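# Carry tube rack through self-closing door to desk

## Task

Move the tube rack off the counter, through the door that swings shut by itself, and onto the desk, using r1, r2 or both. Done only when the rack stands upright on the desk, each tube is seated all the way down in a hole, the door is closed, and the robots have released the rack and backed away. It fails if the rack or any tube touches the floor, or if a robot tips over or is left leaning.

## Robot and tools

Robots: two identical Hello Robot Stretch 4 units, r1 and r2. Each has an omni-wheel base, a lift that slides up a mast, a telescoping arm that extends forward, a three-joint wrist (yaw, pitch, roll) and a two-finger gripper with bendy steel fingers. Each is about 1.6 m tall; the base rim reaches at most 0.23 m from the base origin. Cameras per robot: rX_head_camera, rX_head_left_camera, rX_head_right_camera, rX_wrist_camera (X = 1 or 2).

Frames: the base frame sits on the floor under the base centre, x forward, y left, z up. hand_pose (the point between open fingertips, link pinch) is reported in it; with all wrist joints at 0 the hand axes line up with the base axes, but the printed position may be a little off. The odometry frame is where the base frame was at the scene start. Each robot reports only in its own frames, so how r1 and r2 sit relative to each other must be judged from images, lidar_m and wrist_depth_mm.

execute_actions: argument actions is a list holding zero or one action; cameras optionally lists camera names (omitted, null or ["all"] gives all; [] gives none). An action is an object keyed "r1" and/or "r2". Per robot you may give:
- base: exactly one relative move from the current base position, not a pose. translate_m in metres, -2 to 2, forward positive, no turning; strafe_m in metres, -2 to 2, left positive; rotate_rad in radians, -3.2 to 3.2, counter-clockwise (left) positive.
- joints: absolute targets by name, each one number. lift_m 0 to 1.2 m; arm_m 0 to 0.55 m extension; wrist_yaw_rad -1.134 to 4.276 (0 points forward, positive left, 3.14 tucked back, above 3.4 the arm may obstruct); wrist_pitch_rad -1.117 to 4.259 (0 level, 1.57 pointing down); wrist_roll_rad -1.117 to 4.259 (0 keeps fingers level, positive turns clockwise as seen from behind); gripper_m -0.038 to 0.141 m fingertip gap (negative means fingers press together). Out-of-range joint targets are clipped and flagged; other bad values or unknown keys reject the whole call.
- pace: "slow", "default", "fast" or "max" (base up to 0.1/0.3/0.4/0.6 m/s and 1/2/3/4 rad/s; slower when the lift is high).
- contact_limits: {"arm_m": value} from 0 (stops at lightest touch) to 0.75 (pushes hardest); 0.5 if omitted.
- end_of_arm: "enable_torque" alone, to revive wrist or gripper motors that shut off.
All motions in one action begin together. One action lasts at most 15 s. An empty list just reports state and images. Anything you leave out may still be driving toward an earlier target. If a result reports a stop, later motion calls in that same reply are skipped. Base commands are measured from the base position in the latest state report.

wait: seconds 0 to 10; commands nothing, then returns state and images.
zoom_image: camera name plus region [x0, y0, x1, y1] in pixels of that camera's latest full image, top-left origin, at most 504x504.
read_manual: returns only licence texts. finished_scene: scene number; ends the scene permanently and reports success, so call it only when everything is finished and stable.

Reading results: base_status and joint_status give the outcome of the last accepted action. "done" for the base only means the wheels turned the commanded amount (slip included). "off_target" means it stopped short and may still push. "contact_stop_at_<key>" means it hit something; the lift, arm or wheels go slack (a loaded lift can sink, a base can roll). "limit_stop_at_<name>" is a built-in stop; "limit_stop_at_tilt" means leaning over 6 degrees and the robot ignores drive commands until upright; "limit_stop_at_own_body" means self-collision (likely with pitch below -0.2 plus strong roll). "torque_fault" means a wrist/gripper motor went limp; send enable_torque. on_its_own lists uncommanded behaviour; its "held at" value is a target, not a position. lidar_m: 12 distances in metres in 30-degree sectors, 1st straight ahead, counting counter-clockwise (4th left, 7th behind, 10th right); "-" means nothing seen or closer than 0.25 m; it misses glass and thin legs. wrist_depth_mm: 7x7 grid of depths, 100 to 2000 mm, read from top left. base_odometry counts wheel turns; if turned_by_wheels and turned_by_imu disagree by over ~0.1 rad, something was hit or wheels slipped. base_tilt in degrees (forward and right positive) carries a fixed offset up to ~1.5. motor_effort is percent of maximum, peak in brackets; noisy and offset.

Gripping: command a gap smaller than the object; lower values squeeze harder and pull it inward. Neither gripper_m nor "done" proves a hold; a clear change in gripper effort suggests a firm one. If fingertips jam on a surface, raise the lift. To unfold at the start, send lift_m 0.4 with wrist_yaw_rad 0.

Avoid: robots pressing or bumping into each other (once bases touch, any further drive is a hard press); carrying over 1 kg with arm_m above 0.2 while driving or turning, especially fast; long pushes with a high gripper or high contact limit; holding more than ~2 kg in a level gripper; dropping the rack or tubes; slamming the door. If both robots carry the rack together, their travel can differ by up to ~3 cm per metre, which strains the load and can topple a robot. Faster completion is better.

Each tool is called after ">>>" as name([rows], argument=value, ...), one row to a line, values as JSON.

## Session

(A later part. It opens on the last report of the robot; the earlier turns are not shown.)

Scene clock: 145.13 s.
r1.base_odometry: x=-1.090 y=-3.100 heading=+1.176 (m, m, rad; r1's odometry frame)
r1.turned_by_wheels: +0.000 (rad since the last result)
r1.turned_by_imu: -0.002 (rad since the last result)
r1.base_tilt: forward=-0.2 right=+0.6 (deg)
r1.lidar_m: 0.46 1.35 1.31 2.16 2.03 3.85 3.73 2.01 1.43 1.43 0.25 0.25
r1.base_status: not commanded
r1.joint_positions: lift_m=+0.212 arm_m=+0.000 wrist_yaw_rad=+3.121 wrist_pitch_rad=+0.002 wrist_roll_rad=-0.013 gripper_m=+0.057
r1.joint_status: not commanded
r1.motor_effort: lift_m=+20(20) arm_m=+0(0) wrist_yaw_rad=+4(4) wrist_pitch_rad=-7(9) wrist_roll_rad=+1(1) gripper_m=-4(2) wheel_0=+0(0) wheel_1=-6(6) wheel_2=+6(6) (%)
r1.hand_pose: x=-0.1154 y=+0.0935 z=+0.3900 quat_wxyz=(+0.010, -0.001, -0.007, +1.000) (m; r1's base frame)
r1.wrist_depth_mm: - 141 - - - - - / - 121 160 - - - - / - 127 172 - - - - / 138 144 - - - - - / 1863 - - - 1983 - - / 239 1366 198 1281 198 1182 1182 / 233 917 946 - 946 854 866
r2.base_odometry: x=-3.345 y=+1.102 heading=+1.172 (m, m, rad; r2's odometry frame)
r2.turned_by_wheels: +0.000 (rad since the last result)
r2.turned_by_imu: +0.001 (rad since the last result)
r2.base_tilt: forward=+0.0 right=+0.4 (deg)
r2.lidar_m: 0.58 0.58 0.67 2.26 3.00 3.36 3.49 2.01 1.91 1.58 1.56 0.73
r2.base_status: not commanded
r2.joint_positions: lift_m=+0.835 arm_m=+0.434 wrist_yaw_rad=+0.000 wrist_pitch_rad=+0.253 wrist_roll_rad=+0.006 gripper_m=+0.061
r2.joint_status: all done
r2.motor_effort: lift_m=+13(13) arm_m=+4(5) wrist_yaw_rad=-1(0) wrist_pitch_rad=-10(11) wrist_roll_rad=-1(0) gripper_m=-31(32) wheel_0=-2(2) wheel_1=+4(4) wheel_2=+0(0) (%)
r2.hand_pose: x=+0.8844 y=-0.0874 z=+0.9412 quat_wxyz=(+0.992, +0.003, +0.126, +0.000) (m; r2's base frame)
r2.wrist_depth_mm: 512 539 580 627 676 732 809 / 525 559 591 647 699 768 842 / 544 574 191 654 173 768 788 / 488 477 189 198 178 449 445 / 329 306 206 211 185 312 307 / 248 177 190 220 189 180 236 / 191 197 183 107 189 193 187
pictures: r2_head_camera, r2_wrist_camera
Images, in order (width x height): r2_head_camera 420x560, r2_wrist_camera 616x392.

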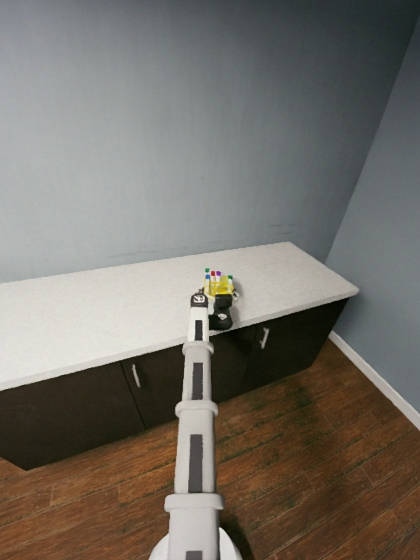

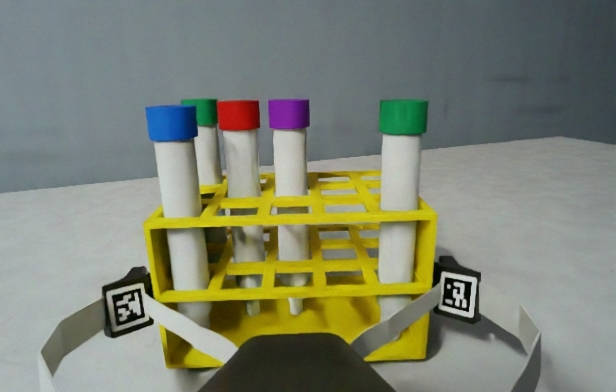

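>>> execute_actions([
  {"r2":{"joints":{"gripper_m":0.04,"lift_m":0.835},"pace":"slow"}},
], cameras=[])

>>> execute_actions([
  {"r2":{"joints":{"lift_m":0.88},"pace":"slow"}},
], cameras=["r2_wrist_camera","r2_head_camera"])

Scene clock: 147.67 s.
r1.base_odometry: x=-1.090 y=-3.100 heading=+1.176 (m, m, rad; r1's odometry frame)
r1.turned_by_wheels: +0.000 (rad since the last result)
r1.turned_by_imu: -0.001 (rad since the last result)
r1.base_tilt: forward=-0.2 right=+0.6 (deg)
r1.lidar_m: 0.47 1.36 1.34 2.17 2.05 3.86 3.70 2.00 1.44 1.42 0.25 0.25
r1.base_status: not commanded
r1.joint_positions: lift_m=+0.212 arm_m=+0.000 wrist_yaw_rad=+3.121 wrist_pitch_rad=+0.002 wrist_roll_rad=-0.013 gripper_m=+0.057
r1.joint_status: not commanded
r1.motor_effort: lift_m=+20(20) arm_m=+0(0) wrist_yaw_rad=+4(3) wrist_pitch_rad=-9(9) wrist_roll_rad=-1(1) gripper_m=-5(5) wheel_0=+0(0) wheel_1=-6(6) wheel_2=+6(6) (%)
r1.hand_pose: x=-0.1154 y=+0.0935 z=+0.3900 quat_wxyz=(+0.010, -0.001, -0.007, +1.000) (m; r1's base frame)
r1.wrist_depth_mm: - 140 - - - - - / - 121 160 - - - - / - 127 172 - - - - / 138 144 - - - - - / 1921 - - - 1983 - - / 239 1336 199 1281 198 1205 1160 / 232 917 946 - 931 866 866
r2.base_odometry: x=-3.345 y=+1.102 heading=+1.172 (m, m, rad; r2's odometry frame)
r2.turned_by_wheels: +0.000 (rad since the last result)
r2.turned_by_imu: +0.001 (rad since the last result)
r2.base_tilt: forward=-0.3 right=+0.4 (deg)
r2.lidar_m: 0.58 0.58 0.67 2.27 2.97 3.36 3.48 2.01 1.92 1.59 1.56 0.73
r2.base_status: not commanded
r2.joint_positions: lift_m=+0.835 arm_m=+0.434 wrist_yaw_rad=+0.000 wrist_pitch_rad=+0.253 wrist_roll_rad=+0.006 gripper_m=+0.041
r2.joint_status: all done
r2.motor_effort: lift_m=+13(13) arm_m=+4(4) wrist_yaw_rad=-1(2) wrist_pitch_rad=-10(10) wrist_roll_rad=+0(0) gripper_m=-32(35) wheel_0=-2(2) wheel_1=+4(4) wheel_2=+0(0) (%)
r2.hand_pose: x=+0.8844 y=-0.0874 z=+0.9412 quat_wxyz=(+0.992, +0.003, +0.126, +0.000) (m; r2's base frame)
r2.wrist_depth_mm: 512 544 585 621 676 732 798 / 525 564 597 647 699 778 842 / 544 569 204 654 615 768 788 / 488 436 183 191 170 449 445 / 330 290 199 204 180 310 309 / 248 173 206 211 179 179 236 / 185 190 143 107 185 193 191
pictures: none
No camera images: the call's "cameras" was empty. Leave "cameras" out to get every camera's image.

Scene clock: 148.90 s.
r1.base_odometry: x=-1.090 y=-3.100 heading=+1.176 (m, m, rad; r1's odometry frame)
r1.turned_by_wheels: +0.000 (rad since the last result)
r1.turned_by_imu: +0.000 (rad since the last result)
r1.base_tilt: forward=-0.2 right=+0.6 (deg)
r1.lidar_m: 0.46 1.34 1.32 2.16 2.03 3.87 3.71 2.00 1.43 1.44 0.25 0.25
r1.base_status: not commanded
r1.joint_positions: lift_m=+0.212 arm_m=+0.000 wrist_yaw_rad=+3.121 wrist_pitch_rad=+0.002 wrist_roll_rad=-0.013 gripper_m=+0.057
r1.joint_status: not commanded
r1.motor_effort: lift_m=+20(20) arm_m=+0(0) wrist_yaw_rad=+5(4) wrist_pitch_rad=-8(10) wrist_roll_rad=+0(1) gripper_m=-3(1) wheel_0=+0(0) wheel_1=-6(6) wheel_2=+6(6) (%)
r1.hand_pose: x=-0.1154 y=+0.0935 z=+0.3900 quat_wxyz=(+0.010, -0.001, -0.007, +1.000) (m; r1's base frame)
r1.wrist_depth_mm: - 141 - - - - - / - 121 160 - - - - / - 127 172 - - - - / 138 144 - - - - - / 1921 - - - 1921 - - / 239 1308 199 1281 198 1205 1160 / 233 917 946 - 946 854 866
r2.base_odometry: x=-3.345 y=+1.102 heading=+1.172 (m, m, rad; r2's odometry frame)
r2.turned_by_wheels: +0.000 (rad since the last result)
r2.turned_by_imu: +0.000 (rad since the last result)
r2.base_tilt: forward=-0.2 right=+0.3 (deg)
r2.lidar_m: 0.57 0.57 0.64 2.29 2.99 3.35 3.49 2.02 1.91 1.58 1.57 0.72
r2.base_status: not commanded
r2.joint_positions: lift_m=+0.880 arm_m=+0.434 wrist_yaw_rad=+0.000 wrist_pitch_rad=+0.254 wrist_roll_rad=+0.006 gripper_m=+0.041
r2.joint_status: all done
r2.motor_effort: lift_m=+23(23) arm_m=+4(4) wrist_yaw_rad=-2(1) wrist_pitch_rad=-10(10) wrist_roll_rad=+0(0) gripper_m=-32(31) wheel_0=-2(2) wheel_1=+4(4) wheel_2=+0(0) (%)
r2.hand_pose: x=+0.8844 y=-0.0874 z=+0.9854 quat_wxyz=(+0.992, +0.003, +0.126, +0.000) (m; r2's base frame)
r2.wrist_depth_mm: 512 539 580 621 676 732 798 / 530 559 597 654 699 768 854 / 549 569 204 676 699 809 878 / 559 585 183 191 170 585 580 / 433 382 199 204 180 410 404 / 327 173 206 210 179 178 310 / 242 250 143 108 190 254 251
pictures: r2_head_camera, r2_wrist_camera
Images, in order (width x height): r2_head_camera 420x560, r2_wrist_camera 616x392.

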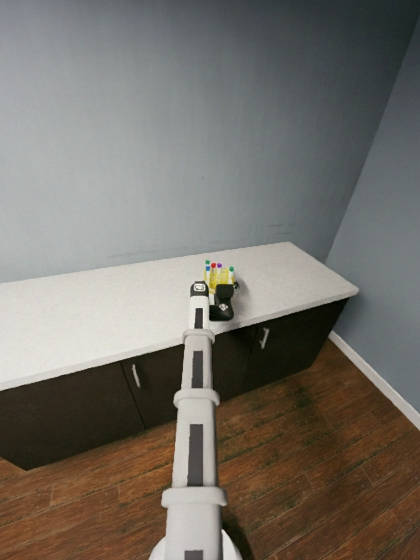

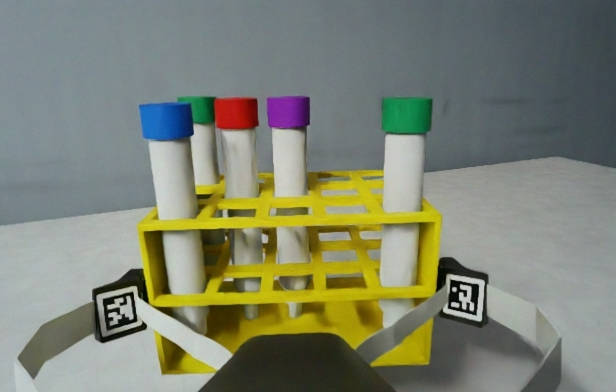

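>>> execute_actions([
  {"r2":{"joints":{"arm_m":0.02,"lift_m":0.9},"pace":"slow"}},
], cameras=[])

>>> execute_actions([
  {"r2":{"base":{"translate_m":-0.35}}},
], cameras=[])

>>> execute_actions([
  {"r2":{"base":{"rotate_rad":1.9},"pace":"slow"}},
], cameras=["r2_wrist_camera","r2_head_left_camera"])

Scene clock: 157.93 s.
r1.base_odometry: x=-1.090 y=-3.100 heading=+1.176 (m, m, rad; r1's odometry frame)
r1.turned_by_wheels: +0.000 (rad since the last result)
r1.turned_by_imu: -0.003 (rad since the last result)
r1.base_tilt: forward=-0.2 right=+0.6 (deg)
r1.lidar_m: 0.47 1.32 1.31 2.17 2.04 3.85 3.71 1.98 1.43 1.42 0.25 0.25
r1.base_status: not commanded
r1.joint_positions: lift_m=+0.212 arm_m=+0.000 wrist_yaw_rad=+3.121 wrist_pitch_rad=+0.002 wrist_roll_rad=-0.013 gripper_m=+0.057
r1.joint_status: not commanded
r1.motor_effort: lift_m=+20(20) arm_m=+0(0) wrist_yaw_rad=+4(4) wrist_pitch_rad=-9(9) wrist_roll_rad=+0(0) gripper_m=-7(4) wheel_0=+0(0) wheel_1=-6(6) wheel_2=+6(6) (%)
r1.hand_pose: x=-0.1154 y=+0.0935 z=+0.3900 quat_wxyz=(+0.010, -0.001, -0.007, +1.000) (m; r1's base frame)
r1.wrist_depth_mm: - 141 - - - - - / - 121 160 - - - - / - 127 172 - - - - / 138 144 - - - - - / 1863 - - - 1983 - - / 239 1336 200 1255 198 1205 1182 / 232 904 946 - 931 866 866
r2.base_odometry: x=-3.345 y=+1.102 heading=+1.172 (m, m, rad; r2's odometry frame)
r2.turned_by_wheels: +0.000 (rad since the last result)
r2.turned_by_imu: +0.003 (rad since the last result)
r2.base_tilt: forward=-0.2 right=+0.3 (deg)
r2.lidar_m: 0.39 0.58 0.67 2.27 2.98 3.34 3.52 2.00 1.93 1.59 1.59 0.42
r2.base_status: not commanded
r2.joint_positions: lift_m=+0.900 arm_m=+0.021 wrist_yaw_rad=+0.000 wrist_pitch_rad=+0.254 wrist_roll_rad=+0.006 gripper_m=+0.041
r2.joint_status: all done
r2.motor_effort: lift_m=+23(21) arm_m=-4(5) wrist_yaw_rad=-2(1) wrist_pitch_rad=-10(10) wrist_roll_rad=-1(0) gripper_m=-32(32) wheel_0=-2(2) wheel_1=+4(4) wheel_2=+0(0) (%)
r2.hand_pose: x=+0.4709 y=-0.0874 z=+1.0054 quat_wxyz=(+0.992, +0.003, +0.126, +0.000) (m; r2's base frame)
r2.wrist_depth_mm: 831 878 946 1008 1078 1182 1281 / 854 904 960 1042 1118 1229 1366 / 878 917 204 1042 904 1229 1397 / 723 647 183 191 170 668 654 / 484 427 199 204 180 549 647 / 366 173 206 209 180 178 691 / 392 430 143 107 190 654 759
pictures: none
No camera images: the call's "cameras" was empty. Leave "cameras" out to get every camera's image.

Scene clock: 160.60 s.
r1.base_odometry: x=-1.090 y=-3.100 heading=+1.176 (m, m, rad; r1's odometry frame)
r1.turned_by_wheels: +0.000 (rad since the last result)
r1.turned_by_imu: -0.001 (rad since the last result)
r1.base_tilt: forward=-0.2 right=+0.6 (deg)
r1.lidar_m: 0.46 1.34 1.32 2.24 1.74 3.86 3.71 2.00 1.43 1.42 0.25 0.25
r1.base_status: not commanded
r1.joint_positions: lift_m=+0.212 arm_m=+0.000 wrist_yaw_rad=+3.121 wrist_pitch_rad=+0.002 wrist_roll_rad=-0.013 gripper_m=+0.057
r1.joint_status: not commanded
r1.motor_effort: lift_m=+20(20) arm_m=+0(0) wrist_yaw_rad=+4(3) wrist_pitch_rad=-8(7) wrist_roll_rad=+2(0) gripper_m=-3(3) wheel_0=+0(0) wheel_1=-6(6) wheel_2=+6(6) (%)
r1.hand_pose: x=-0.1154 y=+0.0935 z=+0.3900 quat_wxyz=(+0.010, -0.001, -0.007, +1.000) (m; r1's base frame)
r1.wrist_depth_mm: - 140 - - - - - / - 121 160 - - - - / - 127 172 - - - - / 138 144 - - - - - / 1921 - - - 1921 - - / 239 1366 199 1281 198 1229 1182 / 232 917 946 - 931 854 866
r2.base_odometry: x=-3.481 y=+0.779 heading=+1.172 (m, m, rad; r2's odometry frame)
r2.turned_by_wheels: +0.000 (rad since the last result)
r2.turned_by_imu: +0.002 (rad since the last result)
r2.base_tilt: forward=-0.3 right=+0.3 (deg)
r2.lidar_m: 0.42 0.92 1.04 2.88 2.87 3.24 3.15 1.74 1.81 1.71 1.68 0.43
r2.base_status: done
r2.joint_positions: lift_m=+0.900 arm_m=+0.021 wrist_yaw_rad=+0.000 wrist_pitch_rad=+0.254 wrist_roll_rad=+0.006 gripper_m=+0.041
r2.joint_status: not commanded
r2.motor_effort: lift_m=+22(23) arm_m=-4(5) wrist_yaw_rad=+1(1) wrist_pitch_rad=-11(11) wrist_roll_rad=-1(1) gripper_m=-34(35) wheel_0=-2(4) wheel_1=-3(8) wheel_2=+0(10) (%)
r2.hand_pose: x=+0.4709 y=-0.0874 z=+1.0055 quat_wxyz=(+0.992, +0.003, +0.126, +0.000) (m; r2's base frame)
r2.wrist_depth_mm: 1078 1138 1229 1308 1397 1537 1537 / 1118 1182 1255 1366 1464 1661 1576 / 1138 1138 187 1060 917 1182 1537 / 723 676 183 191 171 991 1308 / 661 699 198 205 181 1042 1576 / 676 173 206 210 180 178 1618 / 707 778 143 107 190 1182 1430
pictures: none
No camera images: the call's "cameras" was empty. Leave "cameras" out to get every camera's image.

Scene clock: 163.77 s.
r1.base_odometry: x=-1.090 y=-3.100 heading=+1.176 (m, m, rad; r1's odometry frame)
r1.turned_by_wheels: +0.000 (rad since the last result)
r1.turned_by_imu: -0.001 (rad since the last result)
r1.base_tilt: forward=-0.1 right=+0.7 (deg)
r1.lidar_m: 0.45 1.34 1.31 2.75 1.76 3.86 3.71 1.99 1.43 1.41 0.25 0.25
r1.base_status: not commanded
r1.joint_positions: lift_m=+0.212 arm_m=+0.000 wrist_yaw_rad=+3.121 wrist_pitch_rad=+0.002 wrist_roll_rad=-0.013 gripper_m=+0.057
r1.joint_status: not commanded
r1.motor_effort: lift_m=+20(20) arm_m=+0(0) wrist_yaw_rad=+5(4) wrist_pitch_rad=-10(8) wrist_roll_rad=-2(0) gripper_m=-4(4) wheel_0=+0(0) wheel_1=-6(6) wheel_2=+6(6) (%)
r1.hand_pose: x=-0.1154 y=+0.0935 z=+0.3900 quat_wxyz=(+0.010, -0.001, -0.007, +1.000) (m; r1's base frame)
r1.wrist_depth_mm: - 141 - - - - - / - 121 160 - - - - / - 127 172 - - - - / 138 144 - - - - - / 1863 - - - 1921 - - / 238 1336 199 1281 198 1205 1160 / 234 917 946 - 946 866 866
r2.base_odometry: x=-3.481 y=+0.779 heading=+3.071 (m, m, rad; r2's odometry frame)
r2.turned_by_wheels: +1.899 (rad since the last result)
r2.turned_by_imu: +1.946 (rad since the last result)
r2.base_tilt: forward=-0.3 right=+0.4 (deg)
r2.lidar_m: 0.40 2.99 3.27 3.14 1.75 1.78 1.69 1.34 0.96 0.91 0.96 0.43
r2.base_status: done
r2.joint_positions: lift_m=+0.900 arm_m=+0.021 wrist_yaw_rad=+0.000 wrist_pitch_rad=+0.254 wrist_roll_rad=+0.006 gripper_m=+0.041
r2.joint_status: not commanded
r2.motor_effort: lift_m=+22(22) arm_m=-4(4) wrist_yaw_rad=+2(1) wrist_pitch_rad=-10(11) wrist_roll_rad=+0(0) gripper_m=-36(36) wheel_0=-2(11) wheel_1=-3(7) wheel_2=-4(7) (%)
r2.hand_pose: x=+0.4709 y=-0.0874 z=+1.0055 quat_wxyz=(+0.992, +0.003, +0.126, +0.000) (m; r2's base frame)
r2.wrist_depth_mm: - - - - - - - / - - - - - - - / - - 187 - - - - / - - 183 192 169 - - / - - 198 206 181 - - / 1983 172 206 210 180 178 1863 / 1464 1499 143 107 190 1537 1499
pictures: r2_head_left_camera, r2_wrist_camera
Images, in order (width x height): r2_head_left_camera 420x672, r2_wrist_camera 616x392.

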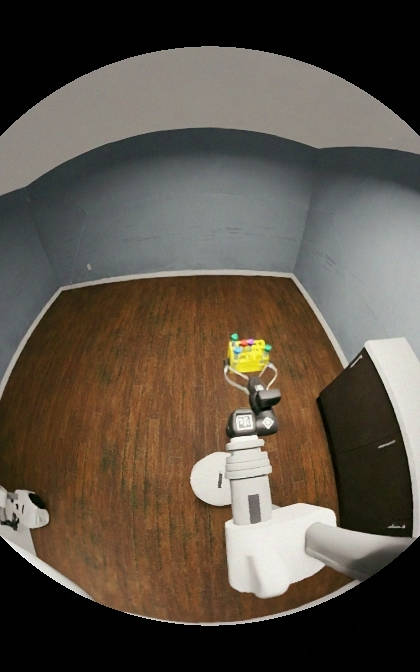

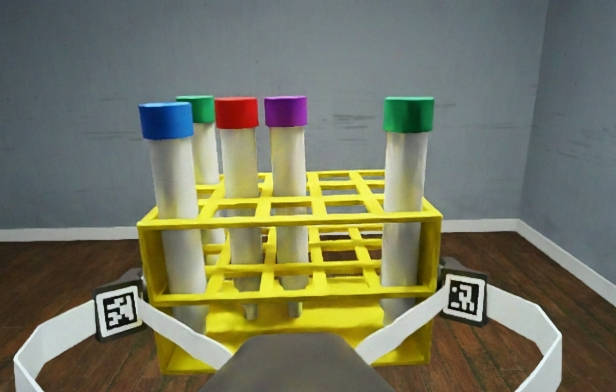

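>>> execute_actions([
  {"r2":{"base":{"strafe_m":0.95}}},
], cameras=[])

>>> execute_actions([
  {"r2":{"base":{"translate_m":-1.15}}},
], cameras=["r2_head_left_camera","r1_head_left_camera"])

Scene clock: 170.10 s.
r1.base_odometry: x=-1.090 y=-3.100 heading=+1.176 (m, m, rad; r1's odometry frame)
r1.turned_by_wheels: +0.000 (rad since the last result)
r1.turned_by_imu: -0.003 (rad since the last result)
r1.base_tilt: forward=-0.2 right=+0.6 (deg)
r1.lidar_m: 0.46 1.35 1.33 2.76 0.92 0.94 3.71 2.00 1.42 1.42 0.25 0.25
r1.base_status: not commanded
r1.joint_positions: lift_m=+0.212 arm_m=+0.000 wrist_yaw_rad=+3.121 wrist_pitch_rad=+0.002 wrist_roll_rad=-0.013 gripper_m=+0.057
r1.joint_status: not commanded
r1.motor_effort: lift_m=+20(20) arm_m=+0(0) wrist_yaw_rad=+4(4) wrist_pitch_rad=-10(9) wrist_roll_rad=+2(0) gripper_m=-2(5) wheel_0=+0(0) wheel_1=-5(6) wheel_2=+6(6) (%)
r1.hand_pose: x=-0.1154 y=+0.0935 z=+0.3900 quat_wxyz=(+0.010, -0.001, -0.007, +1.000) (m; r1's base frame)
r1.wrist_depth_mm: - 141 - - - - - / - 121 160 - - - - / - 127 172 - - - - / 138 144 - - - - - / 1863 - - - 1921 - - / 239 1366 199 1308 198 1205 831 / 233 917 931 - 946 878 831
r2.base_odometry: x=-3.548 y=-0.168 heading=+3.071 (m, m, rad; r2's odometry frame)
r2.turned_by_wheels: +0.000 (rad since the last result)
r2.turned_by_imu: +0.002 (rad since the last result)
r2.base_tilt: forward=-0.1 right=+0.4 (deg)
r2.lidar_m: 0.42 3.03 2.28 2.18 0.92 0.95 1.67 1.75 1.96 1.86 1.94 0.43
r2.base_status: done
r2.joint_positions: lift_m=+0.900 arm_m=+0.021 wrist_yaw_rad=+0.000 wrist_pitch_rad=+0.254 wrist_roll_rad=+0.006 gripper_m=+0.041
r2.joint_status: not commanded
r2.motor_effort: lift_m=+22(22) arm_m=-4(4) wrist_yaw_rad=-1(2) wrist_pitch_rad=-11(11) wrist_roll_rad=+0(1) gripper_m=-38(32) wheel_0=-1(12) wheel_1=+3(11) wheel_2=-1(2) (%)
r2.hand_pose: x=+0.4709 y=-0.0874 z=+1.0055 quat_wxyz=(+0.992, +0.003, +0.126, +0.000) (m; r2's base frame)
r2.wrist_depth_mm: - - - - - - - / - - - - - - - / - - 187 - - - - / - - 183 192 170 - - / - - 199 204 181 - - / 1921 172 187 211 180 178 1863 / 1464 1499 143 107 190 1537 1499
pictures: none
No camera images: the call's "cameras" was empty. Leave "cameras" out to get every camera's image.

Scene clock: 175.43 s.
r1.base_odometry: x=-1.090 y=-3.100 heading=+1.176 (m, m, rad; r1's odometry frame)
r1.turned_by_wheels: +0.000 (rad since the last result)
r1.turned_by_imu: -0.002 (rad since the last result)
r1.base_tilt: forward=-0.1 right=+0.6 (deg)
r1.lidar_m: 0.46 1.35 0.73 0.82 2.84 3.85 3.73 1.99 1.42 1.43 0.25 0.25
r1.base_status: not commanded
r1.joint_positions: lift_m=+0.212 arm_m=+0.000 wrist_yaw_rad=+3.121 wrist_pitch_rad=+0.002 wrist_roll_rad=-0.013 gripper_m=+0.057
r1.joint_status: not commanded
r1.motor_effort: lift_m=+20(20) arm_m=+0(0) wrist_yaw_rad=+3(5) wrist_pitch_rad=-9(7) wrist_roll_rad=+0(0) gripper_m=-2(3) wheel_0=+0(0) wheel_1=-6(6) wheel_2=+6(6) (%)
r1.hand_pose: x=-0.1154 y=+0.0935 z=+0.3900 quat_wxyz=(+0.010, -0.001, -0.007, +1.000) (m; r1's base frame)
r1.wrist_depth_mm: - 141 - - - - - / - 121 161 - - - - / - 127 173 - - - - / 138 144 - - - - - / 1863 - - - 1921 - - / 239 1336 200 1308 198 1205 1182 / 234 917 946 - 946 866 866
r2.base_odometry: x=-2.401 y=-0.250 heading=+3.071 (m, m, rad; r2's odometry frame)
r2.turned_by_wheels: +0.000 (rad since the last result)
r2.turned_by_imu: +0.006 (rad since the last result)
r2.base_tilt: forward=-0.3 right=+0.4 (deg)
r2.lidar_m: 0.40 3.09 0.74 0.85 0.98 3.26 0.52 0.55 0.80 1.84 1.92 0.43
r2.base_status: done
r2.joint_positions: lift_m=+0.900 arm_m=+0.021 wrist_yaw_rad=+0.000 wrist_pitch_rad=+0.254 wrist_roll_rad=+0.006 gripper_m=+0.041
r2.joint_status: not commanded
r2.motor_effort: lift_m=+22(22) arm_m=-4(4) wrist_yaw_rad=-2(2) wrist_pitch_rad=-11(12) wrist_roll_rad=-1(0) gripper_m=-32(33) wheel_0=-3(4) wheel_1=-3(7) wheel_2=+0(12) (%)
r2.hand_pose: x=+0.4709 y=-0.0874 z=+1.0054 quat_wxyz=(+0.992, +0.003, +0.127, +0.000) (m; r2's base frame)
r2.wrist_depth_mm: - - - - - - - / - - - - - - - / - - 187 - - - - / - - 187 192 169 - - / - - 198 204 181 - - / 1983 172 206 211 180 179 1863 / 1464 1537 143 107 190 1537 1499
pictures: r1_head_left_camera, r2_head_left_camera
Images, in order (width x height): r1_head_left_camera 420x672, r2_head_left_camera 420x672.

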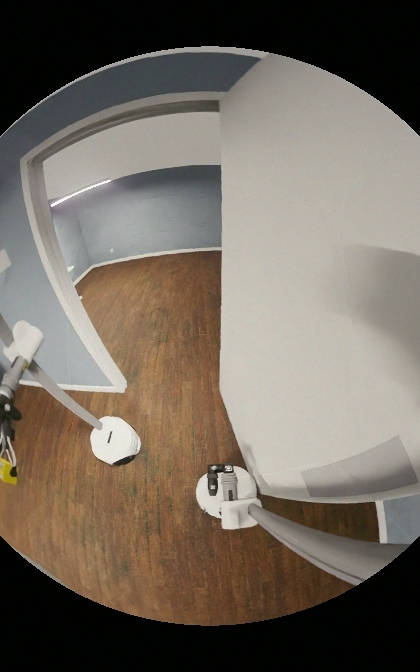

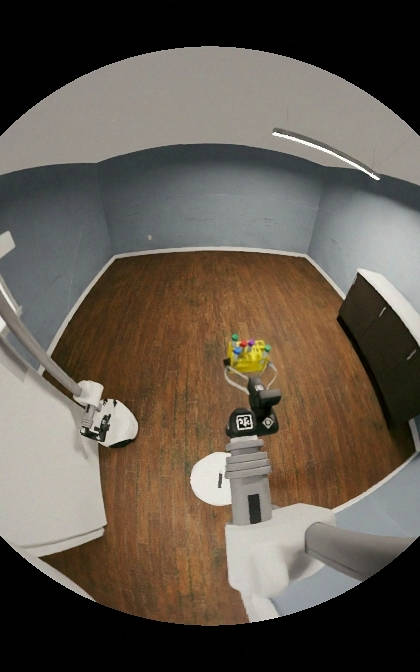

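>>> execute_actions([
  {"r2":{"base":{"translate_m":-0.17},"pace":"slow"}},
], cameras=[])

>>> execute_actions([
  {"r2":{"base":{"strafe_m":0.5},"pace":"slow"}},
], cameras=["r2_head_left_camera","r1_head_left_camera"])

Scene clock: 180.20 s.
r1.base_odometry: x=-1.090 y=-3.100 heading=+1.176 (m, m, rad; r1's odometry frame)
r1.turned_by_wheels: +0.000 (rad since the last result)
r1.turned_by_imu: -0.002 (rad since the last result)
r1.base_tilt: forward=-0.1 right=+0.7 (deg)
r1.lidar_m: 0.46 1.36 0.84 0.89 2.85 3.84 3.71 2.00 1.43 1.43 0.25 0.25
r1.base_status: not commanded
r1.joint_positions: lift_m=+0.212 arm_m=+0.000 wrist_yaw_rad=+3.121 wrist_pitch_rad=+0.002 wrist_roll_rad=-0.013 gripper_m=+0.057
r1.joint_status: not commanded
r1.motor_effort: lift_m=+20(20) arm_m=+0(0) wrist_yaw_rad=+3(3) wrist_pitch_rad=-8(8) wrist_roll_rad=-1(1) gripper_m=-4(3) wheel_0=+0(0) wheel_1=-6(6) wheel_2=+5(6) (%)
r1.hand_pose: x=-0.1154 y=+0.0935 z=+0.3900 quat_wxyz=(+0.010, -0.001, -0.007, +1.000) (m; r1's base frame)
r1.wrist_depth_mm: - 140 - - - - - / - 121 160 - - - - / - 127 173 - - - - / 138 144 - - - - - / 1863 - - - 1921 - - / 239 1336 200 1308 198 1182 1182 / 233 917 946 - 931 866 866
r2.base_odometry: x=-2.231 y=-0.262 heading=+3.070 (m, m, rad; r2's odometry frame)
r2.turned_by_wheels: +0.000 (rad since the last result)
r2.turned_by_imu: +0.002 (rad since the last result)
r2.base_tilt: forward=-0.1 right=+0.3 (deg)
r2.lidar_m: 0.40 1.02 0.82 0.96 0.95 3.29 0.36 0.38 0.51 1.65 1.92 0.41
r2.base_status: done
r2.joint_positions: lift_m=+0.900 arm_m=+0.021 wrist_yaw_rad=+0.000 wrist_pitch_rad=+0.254 wrist_roll_rad=+0.006 gripper_m=+0.041
r2.joint_status: not commanded
r2.motor_effort: lift_m=+22(22) arm_m=-4(4) wrist_yaw_rad=-1(2) wrist_pitch_rad=-11(11) wrist_roll_rad=-1(1) gripper_m=-34(36) wheel_0=-2(9) wheel_1=-5(6) wheel_2=+2(8) (%)
r2.hand_pose: x=+0.4709 y=-0.0874 z=+1.0054 quat_wxyz=(+0.992, +0.003, +0.127, +0.000) (m; r2's base frame)
r2.wrist_depth_mm: - - - - - - - / - - - - - - - / - - 193 - - - - / - - 183 192 171 - - / - - 199 206 180 - - / 1921 173 206 210 180 178 1808 / 1464 1499 143 107 190 1537 1537
pictures: none
No camera images: the call's "cameras" was empty. Leave "cameras" out to get every camera's image.

Scene clock: 186.37 s.
r1.base_odometry: x=-1.090 y=-3.100 heading=+1.176 (m, m, rad; r1's odometry frame)
r1.turned_by_wheels: +0.000 (rad since the last result)
r1.turned_by_imu: -0.002 (rad since the last result)
r1.base_tilt: forward=-0.2 right=+0.6 (deg)
r1.lidar_m: 0.47 0.49 0.37 0.38 2.85 3.86 3.72 2.00 1.42 1.43 0.25 0.25
r1.base_status: not commanded
r1.joint_positions: lift_m=+0.212 arm_m=+0.000 wrist_yaw_rad=+3.121 wrist_pitch_rad=+0.002 wrist_roll_rad=-0.013 gripper_m=+0.057
r1.joint_status: not commanded
r1.motor_effort: lift_m=+20(20) arm_m=+0(0) wrist_yaw_rad=+3(5) wrist_pitch_rad=-8(8) wrist_roll_rad=+1(0) gripper_m=-3(4) wheel_0=+0(0) wheel_1=-6(6) wheel_2=+6(6) (%)
r1.hand_pose: x=-0.1154 y=+0.0935 z=+0.3900 quat_wxyz=(+0.010, -0.001, -0.007, +1.000) (m; r1's base frame)
r1.wrist_depth_mm: - 140 - - - - - / - 121 161 - - - - / - 127 172 - - - - / 138 144 - - - - - / 1863 - - - 1921 - - / 239 1366 200 1308 198 1205 1160 / 233 891 946 - 931 854 866
r2.base_odometry: x=-2.267 y=-0.760 heading=+3.071 (m, m, rad; r2's odometry frame)
r2.turned_by_wheels: +0.000 (rad since the last result)
r2.turned_by_imu: +0.003 (rad since the last result)
r2.base_tilt: forward=-0.2 right=+0.2 (deg)
r2.lidar_m: 0.43 0.45 0.50 0.46 0.46 0.71 - 4.76 0.63 1.59 2.42 0.43
r2.base_status: done
r2.joint_positions: lift_m=+0.900 arm_m=+0.021 wrist_yaw_rad=+0.000 wrist_pitch_rad=+0.254 wrist_roll_rad=+0.006 gripper_m=+0.041
r2.joint_status: not commanded
r2.motor_effort: lift_m=+22(22) arm_m=-4(4) wrist_yaw_rad=+1(2) wrist_pitch_rad=-10(11) wrist_roll_rad=-1(1) gripper_m=-30(36) wheel_0=-2(8) wheel_1=+3(7) wheel_2=+0(2) (%)
r2.hand_pose: x=+0.4709 y=-0.0874 z=+1.0054 quat_wxyz=(+0.992, +0.003, +0.127, +0.000) (m; r2's base frame)
r2.wrist_depth_mm: - - - - - - - / - - - - - - - / - - 193 - 171 - - / - - 183 192 172 - - / - - 199 206 180 - - / 1983 173 193 211 180 178 1808 / 1464 1499 143 107 190 1499 1499
pictures: r1_head_left_camera, r2_head_left_camera
Images, in order (width x height): r1_head_left_camera 420x672, r2_head_left_camera 420x672.

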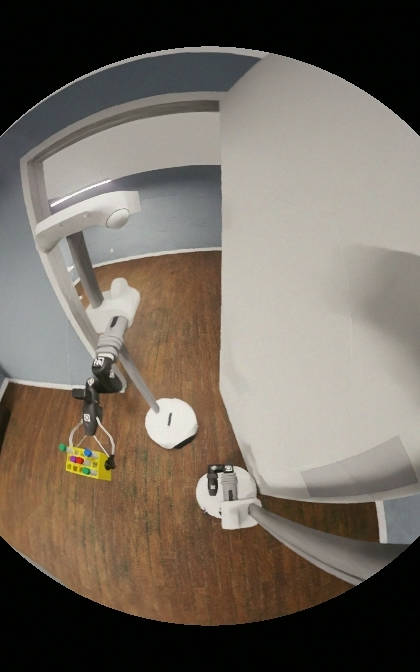

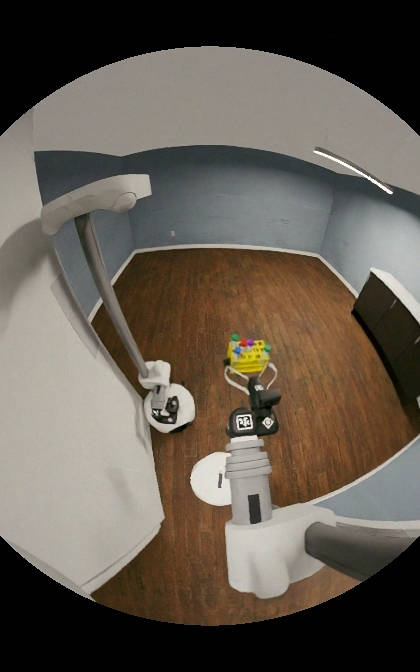

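>>> execute_actions([
  {"r2":{"base":{"translate_m":-0.4},"pace":"slow"}},
], cameras=["r2_head_left_camera"])

Scene clock: 192.73 s.
r1.base_odometry: x=-1.090 y=-3.100 heading=+1.176 (m, m, rad; r1's odometry frame)
r1.turned_by_wheels: +0.000 (rad since the last result)
r1.turned_by_imu: -0.003 (rad since the last result)
r1.base_tilt: forward=-0.2 right=+0.6 (deg)
r1.lidar_m: 0.46 0.62 0.67 2.77 2.85 3.85 3.71 1.99 1.45 1.42 0.25 0.25
r1.base_status: not commanded
r1.joint_positions: lift_m=+0.212 arm_m=+0.000 wrist_yaw_rad=+3.121 wrist_pitch_rad=+0.002 wrist_roll_rad=-0.013 gripper_m=+0.057
r1.joint_status: not commanded
r1.motor_effort: lift_m=+20(20) arm_m=+0(0) wrist_yaw_rad=+4(4) wrist_pitch_rad=-9(10) wrist_roll_rad=+0(1) gripper_m=-4(6) wheel_0=+0(0) wheel_1=-6(6) wheel_2=+6(6) (%)
r1.hand_pose: x=-0.1154 y=+0.0935 z=+0.3900 quat_wxyz=(+0.010, -0.001, -0.007, +1.000) (m; r1's base frame)
r1.wrist_depth_mm: - 141 - - - - - / - 121 161 - - - - / - 127 172 - - - - / 138 144 - - - - - / 1808 - - - 1921 - - / 239 1336 200 1308 198 1182 1160 / 234 917 931 - 946 854 878
r2.base_odometry: x=-1.868 y=-0.789 heading=+3.070 (m, m, rad; r2's odometry frame)
r2.turned_by_wheels: -0.001 (rad since the last result)
r2.turned_by_imu: +0.003 (rad since the last result)
r2.base_tilt: forward=-0.1 right=+0.3 (deg)
r2.lidar_m: 0.41 0.66 0.44 0.39 1.88 2.55 - 3.11 2.32 0.49 2.44 0.42
r2.base_status: done
r2.joint_positions: lift_m=+0.900 arm_m=+0.021 wrist_yaw_rad=+0.000 wrist_pitch_rad=+0.254 wrist_roll_rad=+0.006 gripper_m=+0.041
r2.joint_status: not commanded
r2.motor_effort: lift_m=+22(22) arm_m=-4(4) wrist_yaw_rad=-1(3) wrist_pitch_rad=-11(10) wrist_roll_rad=-1(1) gripper_m=-36(29) wheel_0=-4(5) wheel_1=-4(6) wheel_2=+1(9) (%)
r2.hand_pose: x=+0.4709 y=-0.0874 z=+1.0054 quat_wxyz=(+0.992, +0.003, +0.127, +0.000) (m; r2's base frame)
r2.wrist_depth_mm: - - - - - - - / - - - - - - - / - - 187 - - - - / - - 183 192 169 - - / - - 199 204 182 - - / 1808 173 186 211 180 178 1863 / 866 891 143 108 190 1499 1499
pictures: r2_head_left_camera
Images, in order (width x height): r2_head_left_camera 420x672.

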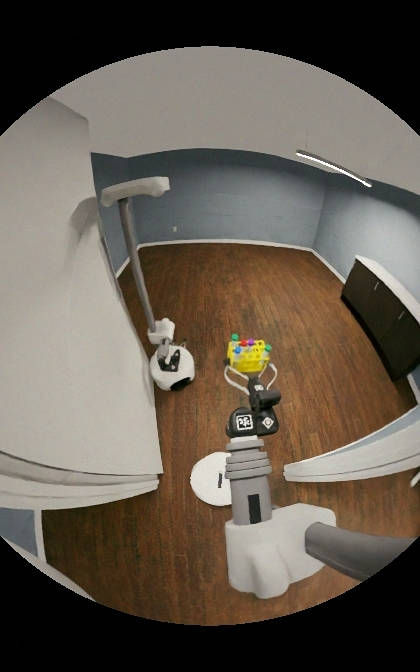

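>>> execute_actions([
  {"r2":{"base":{"translate_m":-1.45}},"r1":{"base":{"strafe_m":0.25},"pace":"slow"}},
], cameras=["r1_head_left_camera"])

Scene clock: 201.03 s.
r1.base_odometry: x=-1.321 y=-3.004 heading=+1.176 (m, m, rad; r1's odometry frame)
r1.turned_by_wheels: +0.000 (rad since the last result)
r1.turned_by_imu: -0.003 (rad since the last result)
r1.base_tilt: forward=-0.2 right=+0.6 (deg)
r1.lidar_m: 1.93 1.16 1.29 2.52 2.60 3.86 3.73 2.47 - - 0.25 0.31
r1.base_status: done
r1.joint_positions: lift_m=+0.212 arm_m=+0.000 wrist_yaw_rad=+3.121 wrist_pitch_rad=+0.002 wrist_roll_rad=-0.013 gripper_m=+0.057
r1.joint_status: not commanded
r1.motor_effort: lift_m=+20(20) arm_m=+0(0) wrist_yaw_rad=+5(4) wrist_pitch_rad=-8(10) wrist_roll_rad=-1(0) gripper_m=-3(4) wheel_0=+2(7) wheel_1=-2(6) wheel_2=+2(2) (%)
r1.hand_pose: x=-0.1154 y=+0.0935 z=+0.3900 quat_wxyz=(+0.010, -0.001, -0.007, +1.000) (m; r1's base frame)
r1.wrist_depth_mm: - 140 - - - - - / - 121 160 - - - - / - 127 172 - - - - / 138 144 - - - - - / 1808 - - - 1983 - - / 239 1336 199 1308 198 1182 1182 / 233 917 946 - 931 854 866
r2.base_odometry: x=-0.422 y=-0.893 heading=+3.070 (m, m, rad; r2's odometry frame)
r2.turned_by_wheels: +0.000 (rad since the last result)
r2.turned_by_imu: +0.008 (rad since the last result)
r2.base_tilt: forward=-0.1 right=+0.3 (deg)
r2.lidar_m: 0.38 1.41 1.83 1.76 1.87 2.60 2.65 2.78 2.25 2.14 1.83 0.44
r2.base_status: done
r2.joint_positions: lift_m=+0.900 arm_m=+0.021 wrist_yaw_rad=+0.000 wrist_pitch_rad=+0.254 wrist_roll_rad=+0.006 gripper_m=+0.041
r2.joint_status: not commanded
r2.motor_effort: lift_m=+22(22) arm_m=-4(4) wrist_yaw_rad=-1(3) wrist_pitch_rad=-11(11) wrist_roll_rad=+0(0) gripper_m=-30(35) wheel_0=-1(8) wheel_1=-3(9) wheel_2=-1(10) (%)
r2.hand_pose: x=+0.4709 y=-0.0874 z=+1.0054 quat_wxyz=(+0.992, +0.003, +0.127, +0.000) (m; r2's base frame)
r2.wrist_depth_mm: 991 1182 - - - 991 991 / 1025 1182 1808 - - 1025 1025 / 1078 1118 191 - - 1098 1078 / 1138 1118 183 193 170 1118 1118 / 1205 1138 198 205 180 1182 1160 / 1229 173 193 211 180 178 1229 / 1281 1308 143 107 190 1281 1281
pictures: r1_head_left_camera
Images, in order (width x height): r1_head_left_camera 420x672.

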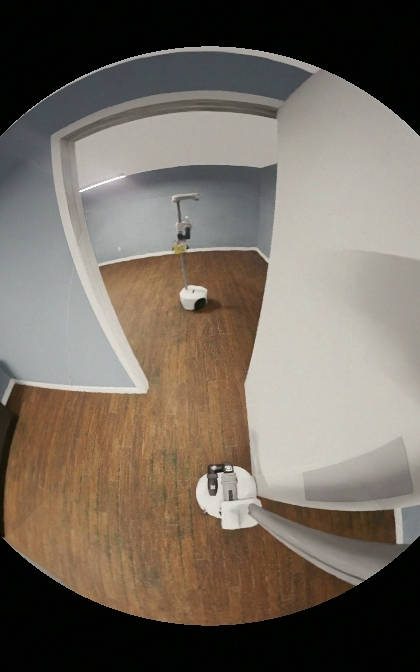

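>>> execute_actions([
  {"r1":{"base":{"translate_m":0.25},"pace":"slow"},"r2":{"base":{"rotate_rad":-1.55},"pace":"slow"}},
], cameras=[])

>>> execute_actions([
  {"r1":{"base":{"strafe_m":0.28},"pace":"slow"},"r2":{"base":{"translate_m":1.3}}},
], cameras=["r1_head_left_camera","r2_head_camera"])

Scene clock: 207.50 s.
r1.base_odometry: x=-1.225 y=-2.773 heading=+1.175 (m, m, rad; r1's odometry frame)
r1.turned_by_wheels: +0.000 (rad since the last result)
r1.turned_by_imu: -0.004 (rad since the last result)
r1.base_tilt: forward=-0.2 right=+0.7 (deg)
r1.lidar_m: 1.95 0.98 0.98 2.44 2.60 4.12 4.09 0.25 0.25 - 0.25 0.32
r1.base_status: done
r1.joint_positions: lift_m=+0.212 arm_m=+0.000 wrist_yaw_rad=+3.121 wrist_pitch_rad=+0.002 wrist_roll_rad=-0.013 gripper_m=+0.057
r1.joint_status: not commanded
r1.motor_effort: lift_m=+20(20) arm_m=+0(0) wrist_yaw_rad=+4(4) wrist_pitch_rad=-9(9) wrist_roll_rad=-1(0) gripper_m=-2(6) wheel_0=+5(7) wheel_1=-3(5) wheel_2=-6(10) (%)
r1.hand_pose: x=-0.1154 y=+0.0935 z=+0.3900 quat_wxyz=(+0.010, -0.001, -0.007, +1.000) (m; r1's base frame)
r1.wrist_depth_mm: - 140 - - - - - / - 121 160 - - - - / - 127 172 - - - - / 138 144 - - - - - / 392 - - - 1921 - - / 238 1366 199 1281 198 1205 1182 / 233 931 931 - 931 866 866
r2.base_odometry: x=-0.422 y=-0.893 heading=+1.520 (m, m, rad; r2's odometry frame)
r2.turned_by_wheels: -1.549 (rad since the last result)
r2.turned_by_imu: -1.584 (rad since the last result)
r2.base_tilt: forward=-0.2 right=+0.5 (deg)
r2.lidar_m: 0.42 1.84 1.41 1.56 1.41 1.85 1.77 1.87 2.66 2.63 2.76 0.40
r2.base_status: done
r2.joint_positions: lift_m=+0.900 arm_m=+0.021 wrist_yaw_rad=+0.000 wrist_pitch_rad=+0.254 wrist_roll_rad=+0.006 gripper_m=+0.041
r2.joint_status: not commanded
r2.motor_effort: lift_m=+22(22) arm_m=-4(4) wrist_yaw_rad=+0(0) wrist_pitch_rad=-10(11) wrist_roll_rad=-1(0) gripper_m=-31(34) wheel_0=+2(6) wheel_1=+3(8) wheel_2=+2(8) (%)
r2.hand_pose: x=+0.4709 y=-0.0874 z=+1.0054 quat_wxyz=(+0.992, +0.003, +0.127, +0.000) (m; r2's base frame)
r2.wrist_depth_mm: - - - - - - - / - - - - - - - / - - 189 - 169 - - / - - 184 192 172 - - / - - 200 206 180 - - / 1863 173 207 211 181 179 1863 / 1499 1499 143 107 190 1537 1537
pictures: none
No camera images: the call's "cameras" was empty. Leave "cameras" out to get every camera's image.

Scene clock: 213.30 s.
r1.base_odometry: x=-1.483 y=-2.665 heading=+1.175 (m, m, rad; r1's odometry frame)
r1.turned_by_wheels: +0.000 (rad since the last result)
r1.turned_by_imu: -0.002 (rad since the last result)
r1.base_tilt: forward=-0.2 right=+0.7 (deg)
r1.lidar_m: 4.82 0.79 0.95 2.23 2.32 3.94 4.12 0.25 - 0.25 0.25 0.59
r1.base_status: done
r1.joint_positions: lift_m=+0.212 arm_m=+0.000 wrist_yaw_rad=+3.121 wrist_pitch_rad=+0.002 wrist_roll_rad=-0.013 gripper_m=+0.057
r1.joint_status: not commanded
r1.motor_effort: lift_m=+20(20) arm_m=+0(0) wrist_yaw_rad=+4(3) wrist_pitch_rad=-9(9) wrist_roll_rad=+0(0) gripper_m=-3(5) wheel_0=+4(5) wheel_1=-5(7) wheel_2=-1(5) (%)
r1.hand_pose: x=-0.1154 y=+0.0935 z=+0.3900 quat_wxyz=(+0.010, -0.001, -0.007, +1.000) (m; r1's base frame)
r1.wrist_depth_mm: - 140 - - - - - / - 121 161 - - - - / - 127 172 - - - - / 138 144 - - - - - / 1863 - - - 1983 - - / 240 1366 199 1281 198 1182 1160 / 233 917 960 - 931 866 878
r2.base_odometry: x=-0.356 y=+0.405 heading=+1.520 (m, m, rad; r2's odometry frame)
r2.turned_by_wheels: +0.000 (rad since the last result)
r2.turned_by_imu: -0.002 (rad since the last result)
r2.base_tilt: forward=-0.2 right=+0.2 (deg)
r2.lidar_m: 0.43 0.88 1.31 1.26 1.35 2.23 3.10 3.20 2.75 2.68 1.19 0.43
r2.base_status: done
r2.joint_positions: lift_m=+0.900 arm_m=+0.021 wrist_yaw_rad=+0.000 wrist_pitch_rad=+0.254 wrist_roll_rad=+0.006 gripper_m=+0.041
r2.joint_status: not commanded
r2.motor_effort: lift_m=+22(22) arm_m=-4(4) wrist_yaw_rad=-2(1) wrist_pitch_rad=-11(11) wrist_roll_rad=+0(1) gripper_m=-32(33) wheel_0=+1(6) wheel_1=+3(7) wheel_2=-1(8) (%)
r2.hand_pose: x=+0.4709 y=-0.0874 z=+1.0055 quat_wxyz=(+0.992, +0.003, +0.127, +0.000) (m; r2's base frame)
r2.wrist_depth_mm: 1281 1281 1281 1281 1255 1281 1281 / 1366 1336 1336 1336 1308 1308 1308 / 1430 1397 189 1366 171 1397 1366 / 1464 1205 184 193 172 1281 1397 / 931 820 200 204 179 878 866 / 707 172 207 212 180 178 699 / 1430 1430 143 108 190 1464 1464
pictures: r1_head_left_camera, r2_head_camera
Images, in order (width x height): r1_head_left_camera 420x672, r2_head_camera 420x560.

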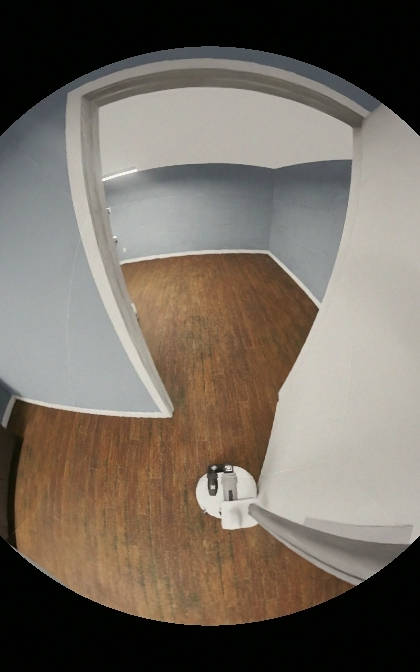

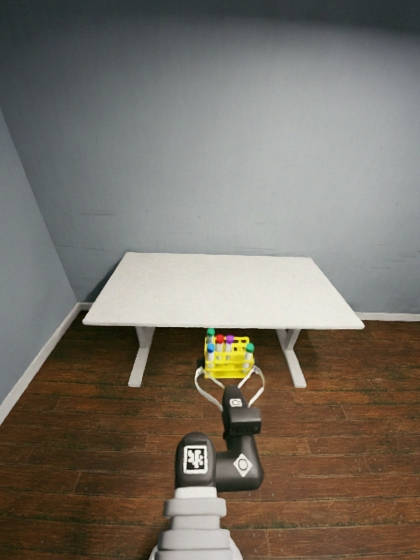

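>>> execute_actions([
  {"r1":{"base":{"translate_m":1.35},"pace":"slow"},"r2":{"base":{"translate_m":0.25},"joints":{"arm_m":0.3},"pace":"slow"}},
], cameras=["r1_head_left_camera","r2_head_camera","r2_wrist_camera"])

action 0: r1: "base": translate_m = 1.35 would last too long for one action: at the pace "slow" translate_m can be at most 0.766 in either direction: name a faster pace, or command the rest in another action

>>> execute_actions([
  {"r1":{"base":{"translate_m":0.7},"pace":"slow"},"r2":{"base":{"translate_m":0.25},"joints":{"arm_m":0.3,"lift_m":0.8},"pace":"slow"}},
], cameras=["r1_head_left_camera","r2_head_camera","r2_wrist_camera"])

Scene clock: 225.37 s.
r1.base_odometry: x=-1.214 y=-2.019 heading=+1.175 (m, m, rad; r1's odometry frame)
r1.turned_by_wheels: +0.000 (rad since the last result)
r1.turned_by_imu: -0.006 (rad since the last result)
r1.base_tilt: forward=-0.1 right=+0.6 (deg)
r1.lidar_m: 4.12 1.90 1.81 0.40 2.34 0.27 0.25 - 0.25 0.31 1.90 2.56
r1.base_status: done
r1.joint_positions: lift_m=+0.212 arm_m=+0.000 wrist_yaw_rad=+3.121 wrist_pitch_rad=+0.002 wrist_roll_rad=-0.013 gripper_m=+0.057
r1.joint_status: not commanded
r1.motor_effort: lift_m=+20(20) arm_m=+0(0) wrist_yaw_rad=+3(3) wrist_pitch_rad=-8(8) wrist_roll_rad=+1(1) gripper_m=-4(4) wheel_0=+3(9) wheel_1=-17(17) wheel_2=+13(15) (%)
r1.hand_pose: x=-0.1154 y=+0.0935 z=+0.3900 quat_wxyz=(+0.010, -0.001, -0.007, +1.000) (m; r1's base frame)
r1.wrist_depth_mm: - 140 351 392 439 504 - / - 121 160 394 442 504 - / - 127 172 392 445 512 - / 138 144 345 397 445 512 - / 297 324 349 397 430 517 - / 239 322 199 387 198 517 1160 / 234 314 353 - 469 512 878
r2.base_odometry: x=-0.344 y=+0.655 heading=+1.521 (m, m, rad; r2's odometry frame)
r2.turned_by_wheels: +0.000 (rad since the last result)
r2.turned_by_imu: +0.004 (rad since the last result)
r2.base_tilt: forward=-0.3 right=+0.3 (deg)
r2.lidar_m: 0.59 0.63 1.30 1.26 1.33 1.84 3.37 3.47 2.77 2.70 0.86 0.61
r2.base_status: done
r2.joint_positions: lift_m=+0.800 arm_m=+0.299 wrist_yaw_rad=+0.000 wrist_pitch_rad=+0.254 wrist_roll_rad=+0.006 gripper_m=+0.041
r2.joint_status: all done
r2.motor_effort: lift_m=+14(20) arm_m=+4(5) wrist_yaw_rad=-2(1) wrist_pitch_rad=-11(11) wrist_roll_rad=+0(0) gripper_m=-32(34) wheel_0=+4(3) wheel_1=+4(7) wheel_2=-3(8) (%)
r2.hand_pose: x=+0.7494 y=-0.0874 z=+0.9062 quat_wxyz=(+0.992, +0.003, +0.127, +0.000) (m; r2's base frame)
r2.wrist_depth_mm: 798 798 798 809 798 798 798 / 842 842 831 831 820 831 831 / 878 866 203 866 854 866 854 / 917 904 183 192 171 878 891 / 691 615 200 204 181 654 647 / 521 173 207 211 180 179 500 / 389 402 143 107 190 407 402
pictures: r1_head_left_camera, r2_head_camera, r2_wrist_camera
Images, in order (width x height): r1_head_left_camera 420x672, r2_head_camera 420x560, r2_wrist_camera 616x392.

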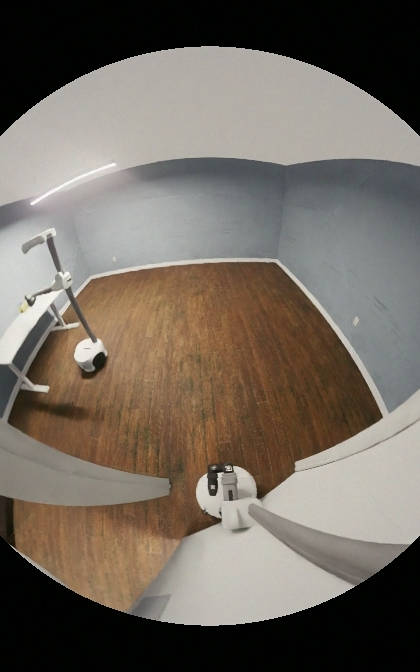

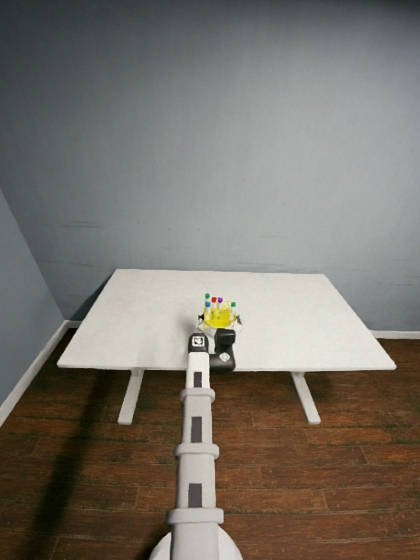

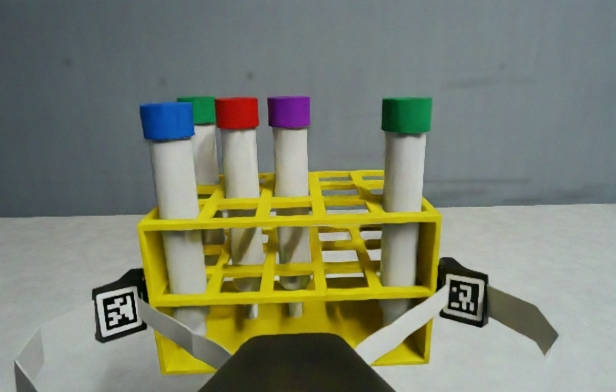

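>>> execute_actions([
  {"r1":{"base":{"translate_m":0.7},"pace":"slow"},"r2":{"joints":{"lift_m":0.69},"pace":"slow"}},
], cameras=["r1_head_left_camera","r2_head_camera","r2_wrist_camera"])

Scene clock: 235.70 s.
r1.base_odometry: x=-0.944 y=-1.373 heading=+1.175 (m, m, rad; r1's odometry frame)
r1.turned_by_wheels: +0.000 (rad since the last result)
r1.turned_by_imu: -0.006 (rad since the last result)
r1.base_tilt: forward=-0.2 right=+0.6 (deg)
r1.lidar_m: 3.42 3.51 1.44 2.12 0.86 0.67 0.65 0.68 0.78 1.82 1.88 2.50
r1.base_status: done
r1.joint_positions: lift_m=+0.212 arm_m=+0.000 wrist_yaw_rad=+3.121 wrist_pitch_rad=+0.002 wrist_roll_rad=-0.013 gripper_m=+0.057
r1.joint_status: not commanded
r1.motor_effort: lift_m=+20(20) arm_m=+0(0) wrist_yaw_rad=+5(3) wrist_pitch_rad=-7(9) wrist_roll_rad=+0(0) gripper_m=-2(4) wheel_0=+1(6) wheel_1=+3(15) wheel_2=-4(11) (%)
r1.hand_pose: x=-0.1154 y=+0.0935 z=+0.3900 quat_wxyz=(+0.010, -0.001, -0.007, +1.000) (m; r1's base frame)
r1.wrist_depth_mm: - 141 750 759 768 723 699 / - 121 161 768 768 732 699 / - 127 172 768 768 741 699 / 138 144 759 768 778 732 699 / 768 778 768 778 778 741 715 / 239 778 200 778 198 707 723 / 234 768 778 - 788 723 707
r2.base_odometry: x=-0.344 y=+0.655 heading=+1.521 (m, m, rad; r2's odometry frame)
r2.turned_by_wheels: +0.000 (rad since the last result)
r2.turned_by_imu: +0.004 (rad since the last result)
r2.base_tilt: forward=-0.2 right=+0.3 (deg)
r2.lidar_m: 0.57 0.62 1.29 1.25 1.34 1.43 3.38 3.49 2.80 2.70 0.84 0.60
r2.base_status: not commanded
r2.joint_positions: lift_m=+0.690 arm_m=+0.299 wrist_yaw_rad=+0.000 wrist_pitch_rad=+0.254 wrist_roll_rad=+0.006 gripper_m=+0.041
r2.joint_status: all done
r2.motor_effort: lift_m=+14(12) arm_m=+4(4) wrist_yaw_rad=-1(0) wrist_pitch_rad=-11(11) wrist_roll_rad=+0(1) gripper_m=-33(33) wheel_0=+4(4) wheel_1=+4(4) wheel_2=-3(3) (%)
r2.hand_pose: x=+0.7494 y=-0.0874 z=+0.7962 quat_wxyz=(+0.992, +0.003, +0.127, +0.000) (m; r2's base frame)
r2.wrist_depth_mm: 809 820 798 798 798 788 788 / 854 842 831 831 831 842 820 / 878 866 204 854 820 854 854 / 647 580 183 193 171 597 585 / 433 384 200 204 181 413 407 / 327 172 206 211 180 179 312 / 243 252 143 107 190 255 253
pictures: r1_head_left_camera, r2_head_camera, r2_wrist_camera
Images, in order (width x height): r1_head_left_camera 420x672, r2_head_camera 420x560, r2_wrist_camera 616x392.

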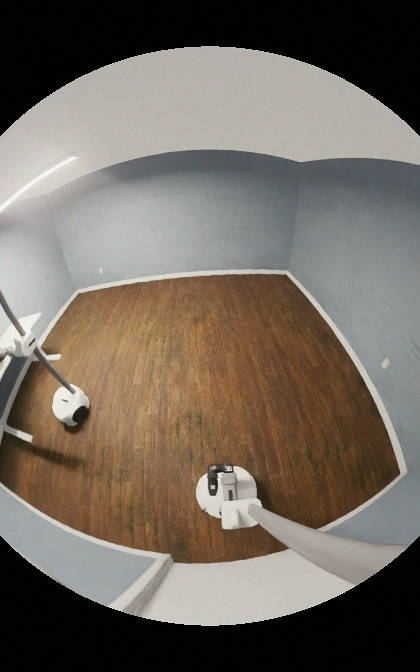

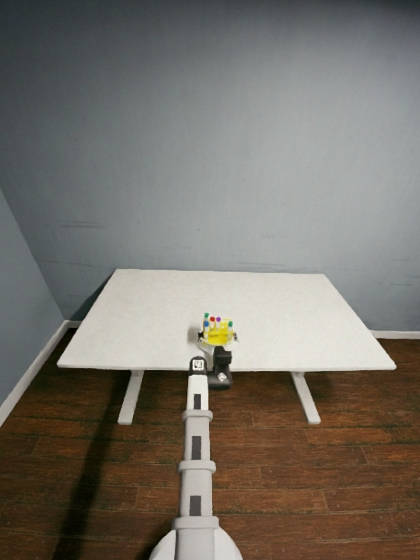

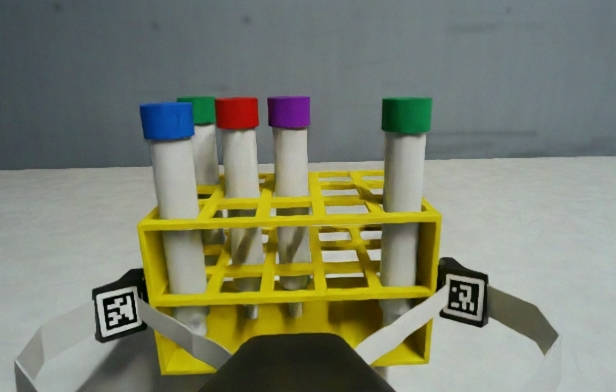

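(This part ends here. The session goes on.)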